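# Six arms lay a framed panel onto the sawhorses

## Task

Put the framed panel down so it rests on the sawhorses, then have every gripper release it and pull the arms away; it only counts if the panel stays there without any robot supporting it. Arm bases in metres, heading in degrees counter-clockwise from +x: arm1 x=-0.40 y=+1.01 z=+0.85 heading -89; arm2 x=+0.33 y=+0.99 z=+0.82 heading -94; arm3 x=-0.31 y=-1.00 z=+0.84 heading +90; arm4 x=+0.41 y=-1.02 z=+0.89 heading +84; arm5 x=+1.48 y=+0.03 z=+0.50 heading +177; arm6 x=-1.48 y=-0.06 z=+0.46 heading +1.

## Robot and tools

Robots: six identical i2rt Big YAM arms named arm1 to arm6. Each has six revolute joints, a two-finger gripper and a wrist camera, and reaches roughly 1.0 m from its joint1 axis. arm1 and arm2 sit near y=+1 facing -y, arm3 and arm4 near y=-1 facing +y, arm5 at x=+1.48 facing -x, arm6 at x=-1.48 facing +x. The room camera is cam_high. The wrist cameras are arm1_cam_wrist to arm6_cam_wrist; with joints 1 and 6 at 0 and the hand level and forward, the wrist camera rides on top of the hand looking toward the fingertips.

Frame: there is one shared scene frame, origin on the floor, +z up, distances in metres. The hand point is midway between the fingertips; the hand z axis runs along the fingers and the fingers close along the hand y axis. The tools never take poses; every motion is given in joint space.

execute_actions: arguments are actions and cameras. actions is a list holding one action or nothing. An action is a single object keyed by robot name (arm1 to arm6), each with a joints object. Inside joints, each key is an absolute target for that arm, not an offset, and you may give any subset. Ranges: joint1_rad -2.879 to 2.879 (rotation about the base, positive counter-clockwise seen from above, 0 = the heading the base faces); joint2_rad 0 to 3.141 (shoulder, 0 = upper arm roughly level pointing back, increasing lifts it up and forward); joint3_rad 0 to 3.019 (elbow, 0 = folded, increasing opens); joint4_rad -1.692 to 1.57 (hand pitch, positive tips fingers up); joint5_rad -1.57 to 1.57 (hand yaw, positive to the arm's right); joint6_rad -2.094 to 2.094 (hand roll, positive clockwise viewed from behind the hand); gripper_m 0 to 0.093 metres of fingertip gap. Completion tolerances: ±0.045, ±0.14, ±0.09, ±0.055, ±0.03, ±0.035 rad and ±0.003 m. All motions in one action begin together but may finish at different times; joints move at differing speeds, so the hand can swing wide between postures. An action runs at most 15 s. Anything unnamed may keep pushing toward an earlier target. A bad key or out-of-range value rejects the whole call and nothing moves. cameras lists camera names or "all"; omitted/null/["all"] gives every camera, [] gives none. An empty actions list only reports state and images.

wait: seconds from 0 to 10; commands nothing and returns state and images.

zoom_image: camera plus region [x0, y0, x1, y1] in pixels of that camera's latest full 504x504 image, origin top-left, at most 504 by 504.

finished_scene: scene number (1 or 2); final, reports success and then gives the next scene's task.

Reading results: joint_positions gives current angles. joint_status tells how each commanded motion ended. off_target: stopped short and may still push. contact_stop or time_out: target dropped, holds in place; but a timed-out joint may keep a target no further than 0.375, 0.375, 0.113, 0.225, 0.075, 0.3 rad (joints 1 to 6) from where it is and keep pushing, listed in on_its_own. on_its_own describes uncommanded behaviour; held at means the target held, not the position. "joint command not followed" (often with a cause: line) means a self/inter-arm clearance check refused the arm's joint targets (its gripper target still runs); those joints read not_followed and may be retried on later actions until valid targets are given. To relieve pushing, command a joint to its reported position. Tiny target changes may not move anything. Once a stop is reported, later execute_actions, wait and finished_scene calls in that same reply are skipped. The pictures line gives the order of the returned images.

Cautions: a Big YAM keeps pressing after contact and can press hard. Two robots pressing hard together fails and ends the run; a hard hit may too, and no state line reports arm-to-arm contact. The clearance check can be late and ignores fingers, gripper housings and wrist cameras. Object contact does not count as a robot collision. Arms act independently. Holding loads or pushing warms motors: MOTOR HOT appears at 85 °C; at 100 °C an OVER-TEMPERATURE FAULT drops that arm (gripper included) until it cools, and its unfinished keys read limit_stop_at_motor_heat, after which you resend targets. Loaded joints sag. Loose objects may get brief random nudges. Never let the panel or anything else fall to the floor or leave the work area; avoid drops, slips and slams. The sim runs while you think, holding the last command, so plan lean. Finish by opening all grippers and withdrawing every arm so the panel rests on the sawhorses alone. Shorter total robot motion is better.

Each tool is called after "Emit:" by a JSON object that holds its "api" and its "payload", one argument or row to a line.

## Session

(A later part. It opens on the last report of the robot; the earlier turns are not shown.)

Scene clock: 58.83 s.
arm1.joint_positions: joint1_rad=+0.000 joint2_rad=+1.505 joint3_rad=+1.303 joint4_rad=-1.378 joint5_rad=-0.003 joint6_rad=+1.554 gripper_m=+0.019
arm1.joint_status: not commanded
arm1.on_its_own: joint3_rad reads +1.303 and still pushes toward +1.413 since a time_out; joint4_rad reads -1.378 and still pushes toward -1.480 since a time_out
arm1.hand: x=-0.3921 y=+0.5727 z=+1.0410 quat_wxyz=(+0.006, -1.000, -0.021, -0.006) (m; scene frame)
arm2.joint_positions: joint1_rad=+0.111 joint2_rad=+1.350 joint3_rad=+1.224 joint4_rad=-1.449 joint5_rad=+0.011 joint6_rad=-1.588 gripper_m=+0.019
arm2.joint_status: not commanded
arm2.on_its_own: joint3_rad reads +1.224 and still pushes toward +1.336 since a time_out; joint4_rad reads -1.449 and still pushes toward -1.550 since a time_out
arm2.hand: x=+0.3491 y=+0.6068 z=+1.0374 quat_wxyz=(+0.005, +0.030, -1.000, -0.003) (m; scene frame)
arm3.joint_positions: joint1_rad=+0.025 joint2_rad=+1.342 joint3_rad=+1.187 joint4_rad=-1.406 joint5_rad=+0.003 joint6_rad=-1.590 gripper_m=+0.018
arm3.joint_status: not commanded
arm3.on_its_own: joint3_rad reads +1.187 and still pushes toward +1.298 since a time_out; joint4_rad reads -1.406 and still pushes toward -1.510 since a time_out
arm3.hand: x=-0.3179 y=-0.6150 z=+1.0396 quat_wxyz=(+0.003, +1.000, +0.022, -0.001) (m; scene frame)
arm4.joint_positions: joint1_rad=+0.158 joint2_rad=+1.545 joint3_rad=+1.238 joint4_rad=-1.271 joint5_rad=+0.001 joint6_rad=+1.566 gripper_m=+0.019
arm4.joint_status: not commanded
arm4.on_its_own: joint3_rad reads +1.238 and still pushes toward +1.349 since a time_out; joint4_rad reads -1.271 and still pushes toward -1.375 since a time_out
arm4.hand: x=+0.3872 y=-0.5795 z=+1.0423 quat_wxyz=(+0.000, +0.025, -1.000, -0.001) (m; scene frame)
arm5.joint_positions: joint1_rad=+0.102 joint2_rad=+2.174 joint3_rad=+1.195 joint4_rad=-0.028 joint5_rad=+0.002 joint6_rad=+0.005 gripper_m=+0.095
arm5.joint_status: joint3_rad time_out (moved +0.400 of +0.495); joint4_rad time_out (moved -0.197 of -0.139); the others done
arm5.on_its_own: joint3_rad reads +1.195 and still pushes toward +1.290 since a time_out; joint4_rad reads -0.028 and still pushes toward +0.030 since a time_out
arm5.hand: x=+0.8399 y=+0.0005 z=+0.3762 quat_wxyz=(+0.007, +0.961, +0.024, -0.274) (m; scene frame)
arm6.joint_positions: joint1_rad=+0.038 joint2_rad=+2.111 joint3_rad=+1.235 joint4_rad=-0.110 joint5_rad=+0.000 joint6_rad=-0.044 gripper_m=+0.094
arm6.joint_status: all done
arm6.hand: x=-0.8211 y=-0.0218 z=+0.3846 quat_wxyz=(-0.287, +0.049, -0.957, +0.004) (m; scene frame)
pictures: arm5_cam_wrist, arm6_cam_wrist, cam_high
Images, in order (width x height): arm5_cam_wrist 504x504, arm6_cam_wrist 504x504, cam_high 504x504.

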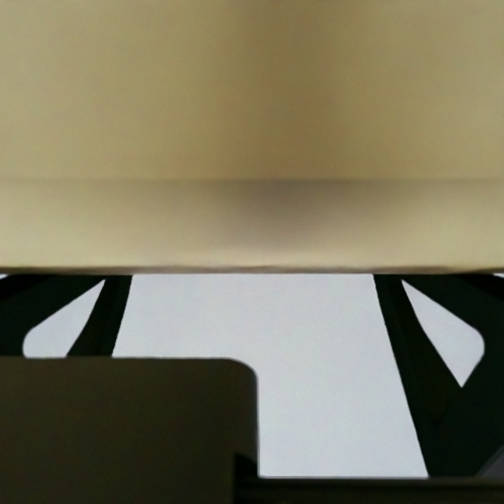

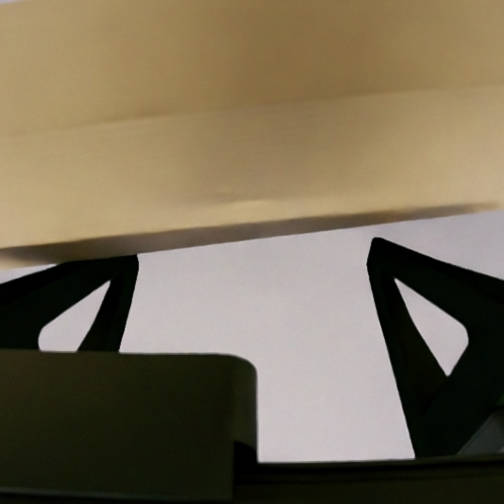

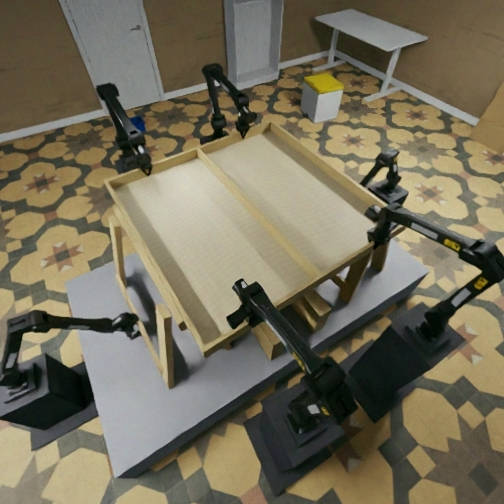

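Emit:
{"api": "execute_actions", "payload": {
  "actions": [
    {"arm5":{"joints":{"joint2_rad":2.37,"joint3_rad":1.78,"joint4_rad":-0.24}},"arm6":{"joints":{"joint1_rad":0.13,"joint2_rad":2.32,"joint3_rad":1.80,"joint4_rad":-0.31}}}
  ],
  "cameras": ["cam_high","arm5_cam_wrist","arm6_cam_wrist"]
}}

Scene clock: 65.50 s.
arm1.joint_positions: joint1_rad=+0.000 joint2_rad=+1.505 joint3_rad=+1.303 joint4_rad=-1.378 joint5_rad=-0.003 joint6_rad=+1.554 gripper_m=+0.019
arm1.joint_status: not commanded
arm1.on_its_own: joint3_rad reads +1.303 and still pushes toward +1.413 since a time_out; joint4_rad reads -1.378 and still pushes toward -1.480 since a time_out
arm1.hand: x=-0.3921 y=+0.5727 z=+1.0410 quat_wxyz=(+0.006, -1.000, -0.021, -0.006) (m; scene frame)
arm2.joint_positions: joint1_rad=+0.111 joint2_rad=+1.350 joint3_rad=+1.224 joint4_rad=-1.449 joint5_rad=+0.011 joint6_rad=-1.588 gripper_m=+0.019
arm2.joint_status: not commanded
arm2.on_its_own: joint3_rad reads +1.224 and still pushes toward +1.336 since a time_out; joint4_rad reads -1.449 and still pushes toward -1.550 since a time_out
arm2.hand: x=+0.3491 y=+0.6068 z=+1.0374 quat_wxyz=(+0.005, +0.030, -1.000, -0.003) (m; scene frame)
arm3.joint_positions: joint1_rad=+0.025 joint2_rad=+1.342 joint3_rad=+1.187 joint4_rad=-1.406 joint5_rad=+0.003 joint6_rad=-1.590 gripper_m=+0.018
arm3.joint_status: not commanded
arm3.on_its_own: joint3_rad reads +1.187 and still pushes toward +1.298 since a time_out; joint4_rad reads -1.406 and still pushes toward -1.510 since a time_out
arm3.hand: x=-0.3179 y=-0.6150 z=+1.0396 quat_wxyz=(+0.003, +1.000, +0.022, -0.001) (m; scene frame)
arm4.joint_positions: joint1_rad=+0.158 joint2_rad=+1.545 joint3_rad=+1.238 joint4_rad=-1.271 joint5_rad=+0.001 joint6_rad=+1.566 gripper_m=+0.019
arm4.joint_status: not commanded
arm4.on_its_own: joint3_rad reads +1.238 and still pushes toward +1.349 since a time_out; joint4_rad reads -1.271 and still pushes toward -1.375 since a time_out
arm4.hand: x=+0.3872 y=-0.5795 z=+1.0423 quat_wxyz=(+0.000, +0.025, -1.000, -0.001) (m; scene frame)
arm5.joint_positions: joint1_rad=+0.104 joint2_rad=+2.393 joint3_rad=+1.684 joint4_rad=-0.291 joint5_rad=-0.001 joint6_rad=-0.008 gripper_m=+0.095
arm5.joint_status: joint3_rad time_out (moved +0.489 of +0.585); the others done
arm5.on_its_own: joint3_rad reads +1.684 and still pushes toward +1.780 since a time_out
arm5.hand: x=+0.7090 y=-0.0084 z=+0.3792 quat_wxyz=(+0.007, +0.960, +0.031, -0.277) (m; scene frame)
arm6.joint_positions: joint1_rad=+0.127 joint2_rad=+2.354 joint3_rad=+1.698 joint4_rad=-0.350 joint5_rad=+0.001 joint6_rad=-0.013 gripper_m=+0.094
arm6.joint_status: joint3_rad time_out (moved +0.464 of +0.565); the others done
arm6.on_its_own: joint3_rad reads +1.698 and still pushes toward +1.800 since a time_out
arm6.hand: x=-0.7114 y=+0.0519 z=+0.3721 quat_wxyz=(-0.277, +0.076, -0.958, -0.012) (m; scene frame)
pictures: arm5_cam_wrist, arm6_cam_wrist, cam_high
Images, in order (width x height): arm5_cam_wrist 504x504, arm6_cam_wrist 504x504, cam_high 504x504.

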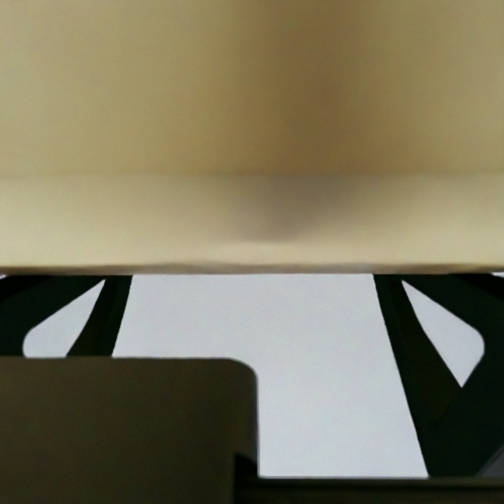

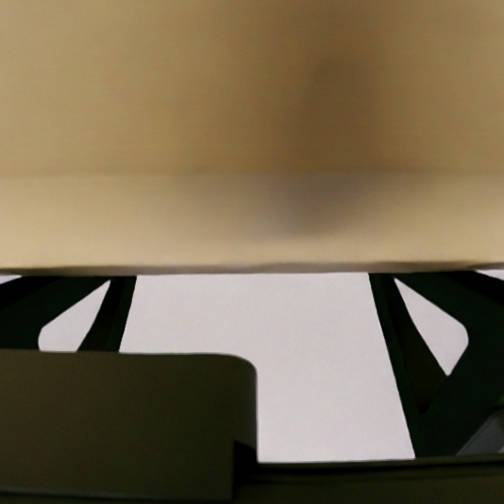

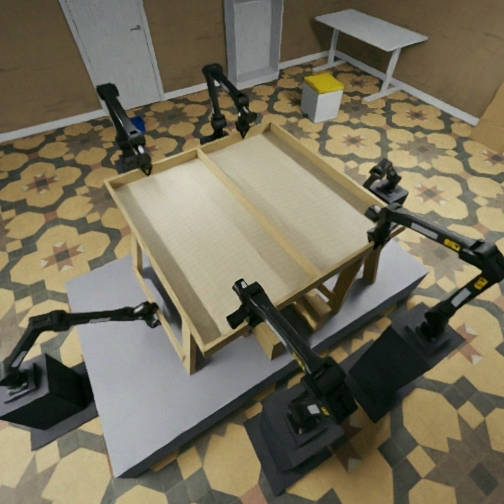

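Emit:
{"api": "execute_actions", "payload": {
  "actions": [
    {"arm5":{"joints":{"joint2_rad":2.38,"joint3_rad":1.59,"joint4_rad":-0.29}},"arm6":{"joints":{"joint2_rad":2.34,"joint3_rad":1.61,"joint4_rad":-0.35}},"arm1":{"joints":{"joint2_rad":1.459,"joint3_rad":1.324,"joint4_rad":-1.362}},"arm2":{"joints":{"joint2_rad":1.279,"joint3_rad":1.246,"joint4_rad":-1.443}},"arm3":{"joints":{"joint2_rad":1.278,"joint3_rad":1.205,"joint4_rad":-1.394}},"arm4":{"joints":{"joint2_rad":1.519,"joint3_rad":1.273,"joint4_rad":-1.257}}}
  ],
  "cameras": ["cam_high"]
}}

Scene clock: 67.77 s.
arm1.joint_positions: joint1_rad=+0.000 joint2_rad=+1.515 joint3_rad=+1.258 joint4_rad=-1.335 joint5_rad=-0.002 joint6_rad=+1.554 gripper_m=+0.019
arm1.joint_status: all done
arm1.hand: x=-0.3921 y=+0.5769 z=+1.0204 quat_wxyz=(+0.012, -1.000, -0.021, -0.006) (m; scene frame)
arm2.joint_positions: joint1_rad=+0.111 joint2_rad=+1.352 joint3_rad=+1.179 joint4_rad=-1.411 joint5_rad=+0.010 joint6_rad=-1.590 gripper_m=+0.019
arm2.joint_status: all done
arm2.hand: x=+0.3491 y=+0.6109 z=+1.0196 quat_wxyz=(+0.005, +0.031, -0.999, -0.007) (m; scene frame)
arm3.joint_positions: joint1_rad=+0.025 joint2_rad=+1.372 joint3_rad=+1.153 joint4_rad=-1.345 joint5_rad=+0.004 joint6_rad=-1.590 gripper_m=+0.018
arm3.joint_status: all done
arm3.hand: x=-0.3180 y=-0.6091 z=+1.0161 quat_wxyz=(+0.004, +1.000, +0.022, -0.001) (m; scene frame)
arm4.joint_positions: joint1_rad=+0.158 joint2_rad=+1.583 joint3_rad=+1.224 joint4_rad=-1.221 joint5_rad=+0.003 joint6_rad=+1.566 gripper_m=+0.019
arm4.joint_status: all done
arm4.hand: x=+0.3871 y=-0.5720 z=+1.0212 quat_wxyz=(-0.001, +0.025, -1.000, +0.000) (m; scene frame)
arm5.joint_positions: joint1_rad=+0.104 joint2_rad=+2.377 joint3_rad=+1.592 joint4_rad=-0.294 joint5_rad=-0.001 joint6_rad=-0.008 gripper_m=+0.095
arm5.joint_status: all done
arm5.hand: x=+0.7488 y=-0.0061 z=+0.3537 quat_wxyz=(+0.006, +0.970, +0.032, -0.240) (m; scene frame)
arm6.joint_positions: joint1_rad=+0.127 joint2_rad=+2.343 joint3_rad=+1.607 joint4_rad=-0.344 joint5_rad=+0.001 joint6_rad=-0.011 gripper_m=+0.094
arm6.joint_status: all done
arm6.hand: x=-0.7493 y=+0.0462 z=+0.3428 quat_wxyz=(-0.240, +0.076, -0.968, -0.010) (m; scene frame)
pictures: cam_high
Images, in order (width x height): cam_high 504x504.

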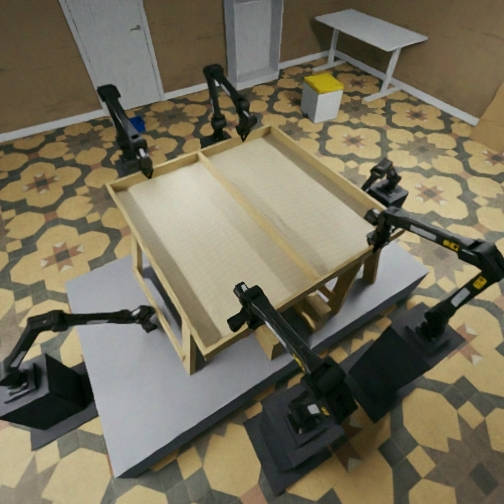

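Emit:
{"api": "execute_actions", "payload": {
  "actions": [
    {"arm5":{"joints":{"joint2_rad":1.2,"joint3_rad":0.9,"joint4_rad":-0.3}},"arm6":{"joints":{"joint2_rad":1.2,"joint3_rad":0.9,"joint4_rad":-0.35}},"arm1":{"joints":{"joint2_rad":1.479,"joint3_rad":1.265,"joint4_rad":-1.283}},"arm2":{"joints":{"joint2_rad":1.292,"joint3_rad":1.179,"joint4_rad":-1.362}},"arm3":{"joints":{"joint2_rad":1.294,"joint3_rad":1.140,"joint4_rad":-1.313}},"arm4":{"joints":{"joint2_rad":1.547,"joint3_rad":1.222,"joint4_rad":-1.179}}}
  ],
  "cameras": ["cam_high","arm5_cam_wrist","arm6_cam_wrist"]
}}

Scene clock: 70.17 s.
arm1.joint_positions: joint1_rad=+0.000 joint2_rad=+1.515 joint3_rad=+1.228 joint4_rad=-1.290 joint5_rad=-0.002 joint6_rad=+1.554 gripper_m=+0.019
arm1.joint_status: all done
arm1.hand: x=-0.3921 y=+0.5762 z=+1.0092 quat_wxyz=(+0.005, -1.000, -0.021, -0.006) (m; scene frame)
arm2.joint_positions: joint1_rad=+0.111 joint2_rad=+1.350 joint3_rad=+1.144 joint4_rad=-1.365 joint5_rad=+0.010 joint6_rad=-1.590 gripper_m=+0.019
arm2.joint_status: all done
arm2.hand: x=+0.3490 y=+0.6108 z=+1.0068 quat_wxyz=(+0.005, +0.031, -1.000, -0.001) (m; scene frame)
arm3.joint_positions: joint1_rad=+0.025 joint2_rad=+1.361 joint3_rad=+1.121 joint4_rad=-1.301 joint5_rad=+0.004 joint6_rad=-1.590 gripper_m=+0.018
arm3.joint_status: all done
arm3.hand: x=-0.3180 y=-0.6096 z=+1.0086 quat_wxyz=(-0.007, +1.000, +0.022, -0.001) (m; scene frame)
arm4.joint_positions: joint1_rad=+0.158 joint2_rad=+1.584 joint3_rad=+1.199 joint4_rad=-1.182 joint5_rad=+0.001 joint6_rad=+1.566 gripper_m=+0.018
arm4.joint_status: all done
arm4.hand: x=+0.3870 y=-0.5721 z=+1.0118 quat_wxyz=(+0.000, +0.025, -1.000, -0.006) (m; scene frame)
arm5.joint_positions: joint1_rad=+0.104 joint2_rad=+1.190 joint3_rad=+0.912 joint4_rad=-0.294 joint5_rad=-0.001 joint6_rad=-0.008 gripper_m=+0.095
arm5.joint_status: all done
arm5.hand: x=+0.9554 y=+0.0057 z=+0.7678 quat_wxyz=(+0.012, +0.879, +0.029, -0.475) (m; scene frame)
arm6.joint_positions: joint1_rad=+0.127 joint2_rad=+1.211 joint3_rad=+0.899 joint4_rad=-0.344 joint5_rad=+0.001 joint6_rad=-0.011 gripper_m=+0.094
arm6.joint_status: all done
arm6.hand: x=-0.9689 y=+0.0184 z=+0.7043 quat_wxyz=(-0.439, +0.071, -0.895, -0.024) (m; scene frame)
pictures: arm5_cam_wrist, arm6_cam_wrist, cam_high
Images, in order (width x height): arm5_cam_wrist 504x504, arm6_cam_wrist 504x504, cam_high 504x504.

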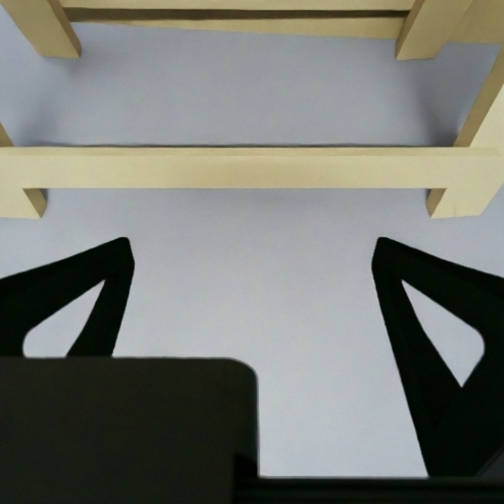

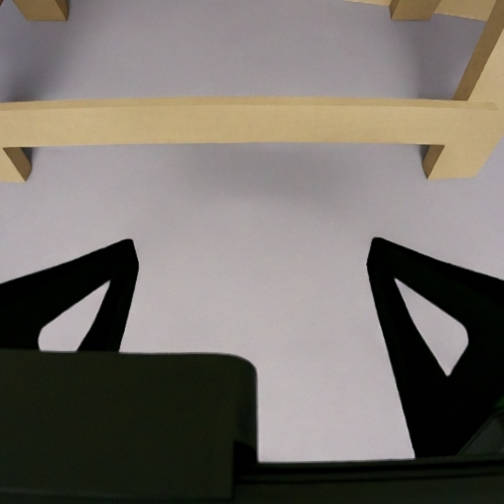

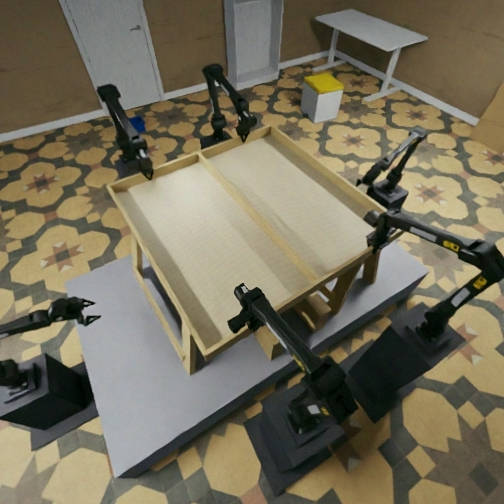

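Emit:
{"api": "execute_actions", "payload": {
  "actions": [
    {"arm5":{"joints":{"joint4_rad":0.45}},"arm6":{"joints":{"joint4_rad":0.5}},"arm1":{"joints":{"joint2_rad":1.515,"joint3_rad":1.225,"joint4_rad":-1.283}},"arm2":{"joints":{"joint2_rad":1.35,"joint3_rad":1.14,"joint4_rad":-1.362}},"arm3":{"joints":{"joint2_rad":1.361,"joint3_rad":1.118,"joint4_rad":-1.31}},"arm4":{"joints":{"joint2_rad":1.584,"joint3_rad":1.196,"joint4_rad":-1.182}}}
  ],
  "cameras": ["cam_high","arm5_cam_wrist","arm6_cam_wrist"]
}}

Scene clock: 71.87 s.
arm1.joint_positions: joint1_rad=+0.000 joint2_rad=+1.515 joint3_rad=+1.225 joint4_rad=-1.289 joint5_rad=-0.002 joint6_rad=+1.554 gripper_m=+0.019
arm1.joint_status: all done
arm1.hand: x=-0.3921 y=+0.5771 z=+1.0080 quat_wxyz=(+0.006, -1.000, -0.021, -0.006) (m; scene frame)
arm2.joint_positions: joint1_rad=+0.111 joint2_rad=+1.350 joint3_rad=+1.140 joint4_rad=-1.363 joint5_rad=+0.010 joint6_rad=-1.590 gripper_m=+0.019
arm2.joint_status: all done
arm2.hand: x=+0.3490 y=+0.6116 z=+1.0054 quat_wxyz=(+0.005, +0.031, -1.000, -0.002) (m; scene frame)
arm3.joint_positions: joint1_rad=+0.025 joint2_rad=+1.361 joint3_rad=+1.119 joint4_rad=-1.300 joint5_rad=+0.004 joint6_rad=-1.590 gripper_m=+0.018
arm3.joint_status: all done
arm3.hand: x=-0.3180 y=-0.6099 z=+1.0074 quat_wxyz=(-0.007, +1.000, +0.022, -0.001) (m; scene frame)
arm4.joint_positions: joint1_rad=+0.158 joint2_rad=+1.584 joint3_rad=+1.197 joint4_rad=-1.181 joint5_rad=+0.001 joint6_rad=+1.566 gripper_m=+0.018
arm4.joint_status: all done
arm4.hand: x=+0.3870 y=-0.5726 z=+1.0111 quat_wxyz=(+0.000, +0.025, -1.000, -0.006) (m; scene frame)
arm5.joint_positions: joint1_rad=+0.104 joint2_rad=+1.190 joint3_rad=+0.910 joint4_rad=+0.428 joint5_rad=-0.001 joint6_rad=-0.008 gripper_m=+0.095
arm5.joint_status: all done
arm5.hand: x=+0.9177 y=+0.0037 z=+0.9361 quat_wxyz=(+0.019, +0.656, +0.021, -0.755) (m; scene frame)
arm6.joint_positions: joint1_rad=+0.127 joint2_rad=+1.211 joint3_rad=+0.897 joint4_rad=+0.473 joint5_rad=+0.001 joint6_rad=-0.011 gripper_m=+0.094
arm6.joint_status: all done
arm6.hand: x=-0.9211 y=+0.0273 z=+0.8919 quat_wxyz=(-0.758, +0.054, -0.648, -0.047) (m; scene frame)
pictures: arm5_cam_wrist, arm6_cam_wrist, cam_high
Images, in order (width x height): arm5_cam_wrist 504x504, arm6_cam_wrist 504x504, cam_high 504x504.

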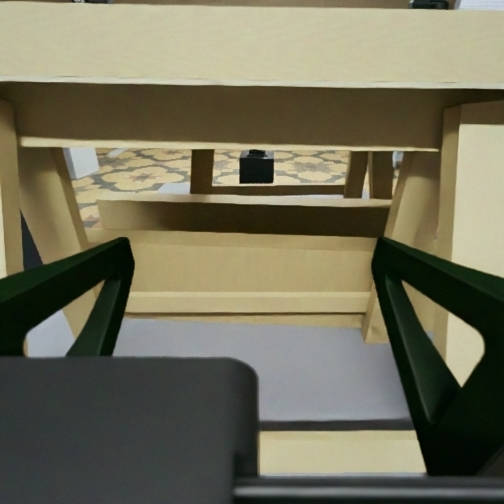

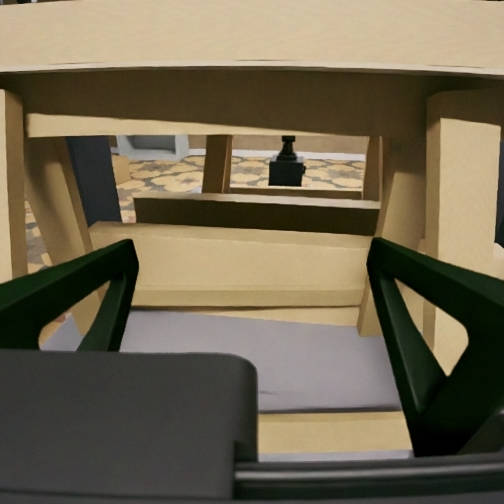

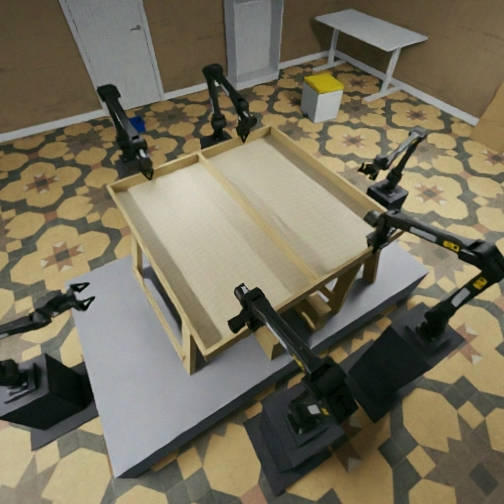

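The panel is resting on the beams. Opening grippers.

Emit:
{"api": "execute_actions", "payload": {
  "actions": [
    {"arm1":{"joints":{"gripper_m":0.08}},"arm2":{"joints":{"gripper_m":0.08}},"arm3":{"joints":{"gripper_m":0.08}},"arm4":{"joints":{"gripper_m":0.08}},"arm5":{"joints":{"joint2_rad":0.7,"joint3_rad":0.6,"joint4_rad":0.0}},"arm6":{"joints":{"joint2_rad":0.7,"joint3_rad":0.6,"joint4_rad":0.0}}}
  ],
  "cameras": []
}}

Emit:
{"api": "execute_actions", "payload": {
  "actions": [
    {"arm1":{"joints":{"joint2_rad":1.47,"joint3_rad":1.43,"joint4_rad":-1.53}},"arm2":{"joints":{"joint2_rad":1.315,"joint3_rad":1.36,"joint4_rad":-1.615}},"arm3":{"joints":{"joint2_rad":1.32,"joint3_rad":1.33,"joint4_rad":-1.565}},"arm4":{"joints":{"joint2_rad":1.52,"joint3_rad":1.37,"joint4_rad":-1.425}}}
  ],
  "cameras": ["cam_high"]
}}

Scene clock: 73.33 s.
arm1.joint_positions: joint1_rad=+0.000 joint2_rad=+1.515 joint3_rad=+1.225 joint4_rad=-1.289 joint5_rad=-0.002 joint6_rad=+1.554 gripper_m=+0.080
arm1.joint_status: all done
arm1.hand: x=-0.3921 y=+0.5770 z=+1.0080 quat_wxyz=(+0.006, -1.000, -0.021, -0.006) (m; scene frame)
arm2.joint_positions: joint1_rad=+0.112 joint2_rad=+1.350 joint3_rad=+1.140 joint4_rad=-1.363 joint5_rad=+0.002 joint6_rad=-1.581 gripper_m=+0.080
arm2.joint_status: all done
arm2.hand: x=+0.3505 y=+0.6117 z=+1.0054 quat_wxyz=(+0.001, +0.027, -1.000, -0.002) (m; scene frame)
arm3.joint_positions: joint1_rad=+0.025 joint2_rad=+1.361 joint3_rad=+1.119 joint4_rad=-1.300 joint5_rad=+0.004 joint6_rad=-1.603 gripper_m=+0.080
arm3.joint_status: all done
arm3.hand: x=-0.3181 y=-0.6101 z=+1.0076 quat_wxyz=(-0.006, +1.000, +0.028, -0.001) (m; scene frame)
arm4.joint_positions: joint1_rad=+0.158 joint2_rad=+1.584 joint3_rad=+1.197 joint4_rad=-1.181 joint5_rad=+0.001 joint6_rad=+1.566 gripper_m=+0.080
arm4.joint_status: all done
arm4.hand: x=+0.3870 y=-0.5725 z=+1.0111 quat_wxyz=(+0.000, +0.025, -1.000, -0.006) (m; scene frame)
arm5.joint_positions: joint1_rad=+0.104 joint2_rad=+0.690 joint3_rad=+0.607 joint4_rad=+0.016 joint5_rad=-0.001 joint6_rad=-0.008 gripper_m=+0.095
arm5.joint_status: all done
arm5.hand: x=+1.0732 y=+0.0125 z=+0.8752 quat_wxyz=(+0.017, +0.733, +0.024, -0.680) (m; scene frame)
arm6.joint_positions: joint1_rad=+0.127 joint2_rad=+0.695 joint3_rad=+0.597 joint4_rad=+0.015 joint5_rad=+0.001 joint6_rad=-0.011 gripper_m=+0.094
arm6.joint_status: all done
arm6.hand: x=-1.0782 y=+0.0040 z=+0.8305 quat_wxyz=(-0.674, +0.060, -0.735, -0.041) (m; scene frame)
pictures: none
No camera images: the call's "cameras" was empty. Leave "cameras" out to get every camera's image.

Scene clock: 74.40 s.
arm1.joint_positions: joint1_rad=+0.000 joint2_rad=+1.471 joint3_rad=+1.397 joint4_rad=-1.515 joint5_rad=-0.002 joint6_rad=+1.554 gripper_m=+0.080
arm1.joint_status: all done
arm1.hand: x=-0.3930 y=+0.5810 z=+1.0911 quat_wxyz=(+0.010, -1.000, -0.021, -0.006) (m; scene frame)
arm2.joint_positions: joint1_rad=+0.112 joint2_rad=+1.317 joint3_rad=+1.323 joint4_rad=-1.606 joint5_rad=+0.002 joint6_rad=-1.580 gripper_m=+0.080
arm2.joint_status: all done
arm2.hand: x=+0.3501 y=+0.6227 z=+1.0868 quat_wxyz=(+0.001, +0.026, -1.000, -0.016) (m; scene frame)
arm3.joint_positions: joint1_rad=+0.025 joint2_rad=+1.313 joint3_rad=+1.296 joint4_rad=-1.555 joint5_rad=+0.003 joint6_rad=-1.603 gripper_m=+0.080
arm3.joint_status: all done
arm3.hand: x=-0.3173 y=-0.6237 z=+1.0917 quat_wxyz=(+0.008, +1.000, +0.028, -0.001) (m; scene frame)
arm4.joint_positions: joint1_rad=+0.158 joint2_rad=+1.522 joint3_rad=+1.323 joint4_rad=-1.418 joint5_rad=+0.001 joint6_rad=+1.566 gripper_m=+0.080
arm4.joint_status: all done
arm4.hand: x=+0.3878 y=-0.5879 z=+1.0837 quat_wxyz=(-0.001, +0.025, -1.000, +0.018) (m; scene frame)
arm5.joint_positions: joint1_rad=+0.104 joint2_rad=+0.690 joint3_rad=+0.607 joint4_rad=+0.016 joint5_rad=-0.001 joint6_rad=-0.008 gripper_m=+0.095
arm5.joint_status: not commanded
arm5.hand: x=+1.0732 y=+0.0125 z=+0.8752 quat_wxyz=(+0.017, +0.733, +0.024, -0.680) (m; scene frame)
arm6.joint_positions: joint1_rad=+0.127 joint2_rad=+0.695 joint3_rad=+0.597 joint4_rad=+0.015 joint5_rad=+0.001 joint6_rad=-0.011 gripper_m=+0.094
arm6.joint_status: not commanded
arm6.hand: x=-1.0782 y=+0.0040 z=+0.8305 quat_wxyz=(-0.674, +0.060, -0.735, -0.041) (m; scene frame)
pictures: cam_high
Images, in order (width x height): cam_high 504x504.

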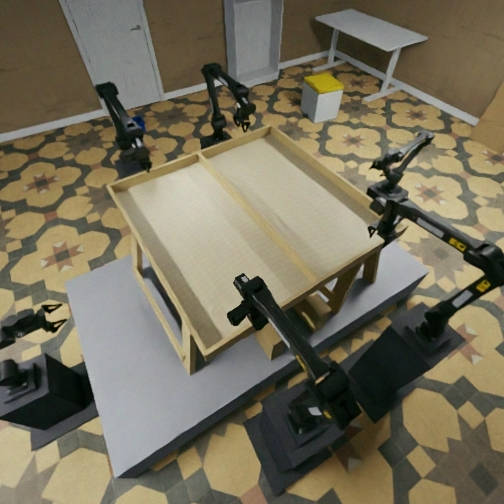

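Emit:
{"api": "execute_actions", "payload": {
  "actions": [
    {"arm1":{"joints":{"joint2_rad":0.8}},"arm2":{"joints":{"joint2_rad":0.8}},"arm3":{"joints":{"joint2_rad":0.8}},"arm4":{"joints":{"joint2_rad":0.8}}}
  ],
  "cameras": ["cam_high"]
}}

Scene clock: 76.17 s.
arm1.joint_positions: joint1_rad=+0.000 joint2_rad=+0.791 joint3_rad=+1.414 joint4_rad=-1.515 joint5_rad=-0.002 joint6_rad=+1.554 gripper_m=+0.080
arm1.joint_status: all done
arm1.hand: x=-0.3994 y=+0.7399 z=+1.3306 quat_wxyz=(-0.331, -0.943, -0.018, -0.007) (m; scene frame)
arm2.joint_positions: joint1_rad=+0.112 joint2_rad=+0.794 joint3_rad=+1.335 joint4_rad=-1.611 joint5_rad=+0.002 joint6_rad=-1.580 gripper_m=+0.080
arm2.joint_status: all done
arm2.hand: x=+0.3451 y=+0.7390 z=+1.2457 quat_wxyz=(-0.003, +0.025, -0.969, +0.247) (m; scene frame)
arm3.joint_positions: joint1_rad=+0.025 joint2_rad=+0.802 joint3_rad=+1.306 joint4_rad=-1.558 joint5_rad=+0.003 joint6_rad=-1.604 gripper_m=+0.080
arm3.joint_status: all done
arm3.hand: x=-0.3138 y=-0.7302 z=+1.2522 quat_wxyz=(-0.248, +0.968, +0.027, +0.000) (m; scene frame)
arm4.joint_positions: joint1_rad=+0.158 joint2_rad=+0.797 joint3_rad=+1.330 joint4_rad=-1.421 joint5_rad=+0.001 joint6_rad=+1.566 gripper_m=+0.080
arm4.joint_status: all done
arm4.hand: x=+0.3946 y=-0.7346 z=+1.3435 quat_wxyz=(+0.007, +0.023, -0.941, -0.339) (m; scene frame)
arm5.joint_positions: joint1_rad=+0.104 joint2_rad=+0.690 joint3_rad=+0.607 joint4_rad=+0.016 joint5_rad=-0.001 joint6_rad=-0.008 gripper_m=+0.095
arm5.joint_status: not commanded
arm5.hand: x=+1.0732 y=+0.0125 z=+0.8752 quat_wxyz=(+0.017, +0.733, +0.024, -0.680) (m; scene frame)
arm6.joint_positions: joint1_rad=+0.127 joint2_rad=+0.695 joint3_rad=+0.597 joint4_rad=+0.015 joint5_rad=+0.001 joint6_rad=-0.011 gripper_m=+0.094
arm6.joint_status: not commanded
arm6.hand: x=-1.0782 y=+0.0040 z=+0.8305 quat_wxyz=(-0.674, +0.060, -0.735, -0.041) (m; scene frame)
pictures: cam_high
Images, in order (width x height): cam_high 504x504.

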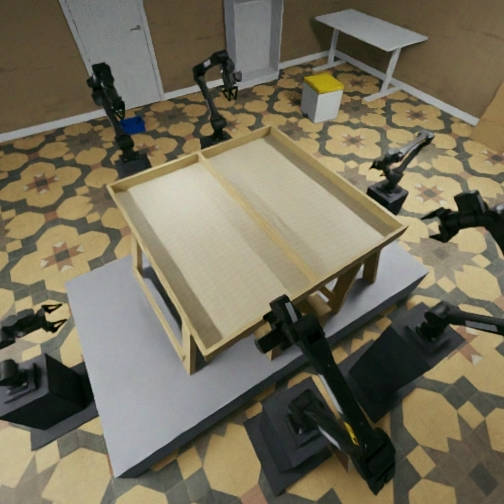

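Emit:
{"api": "finished_scene", "payload": {
  "scene": 1
}}

The scene is finished: the task was done.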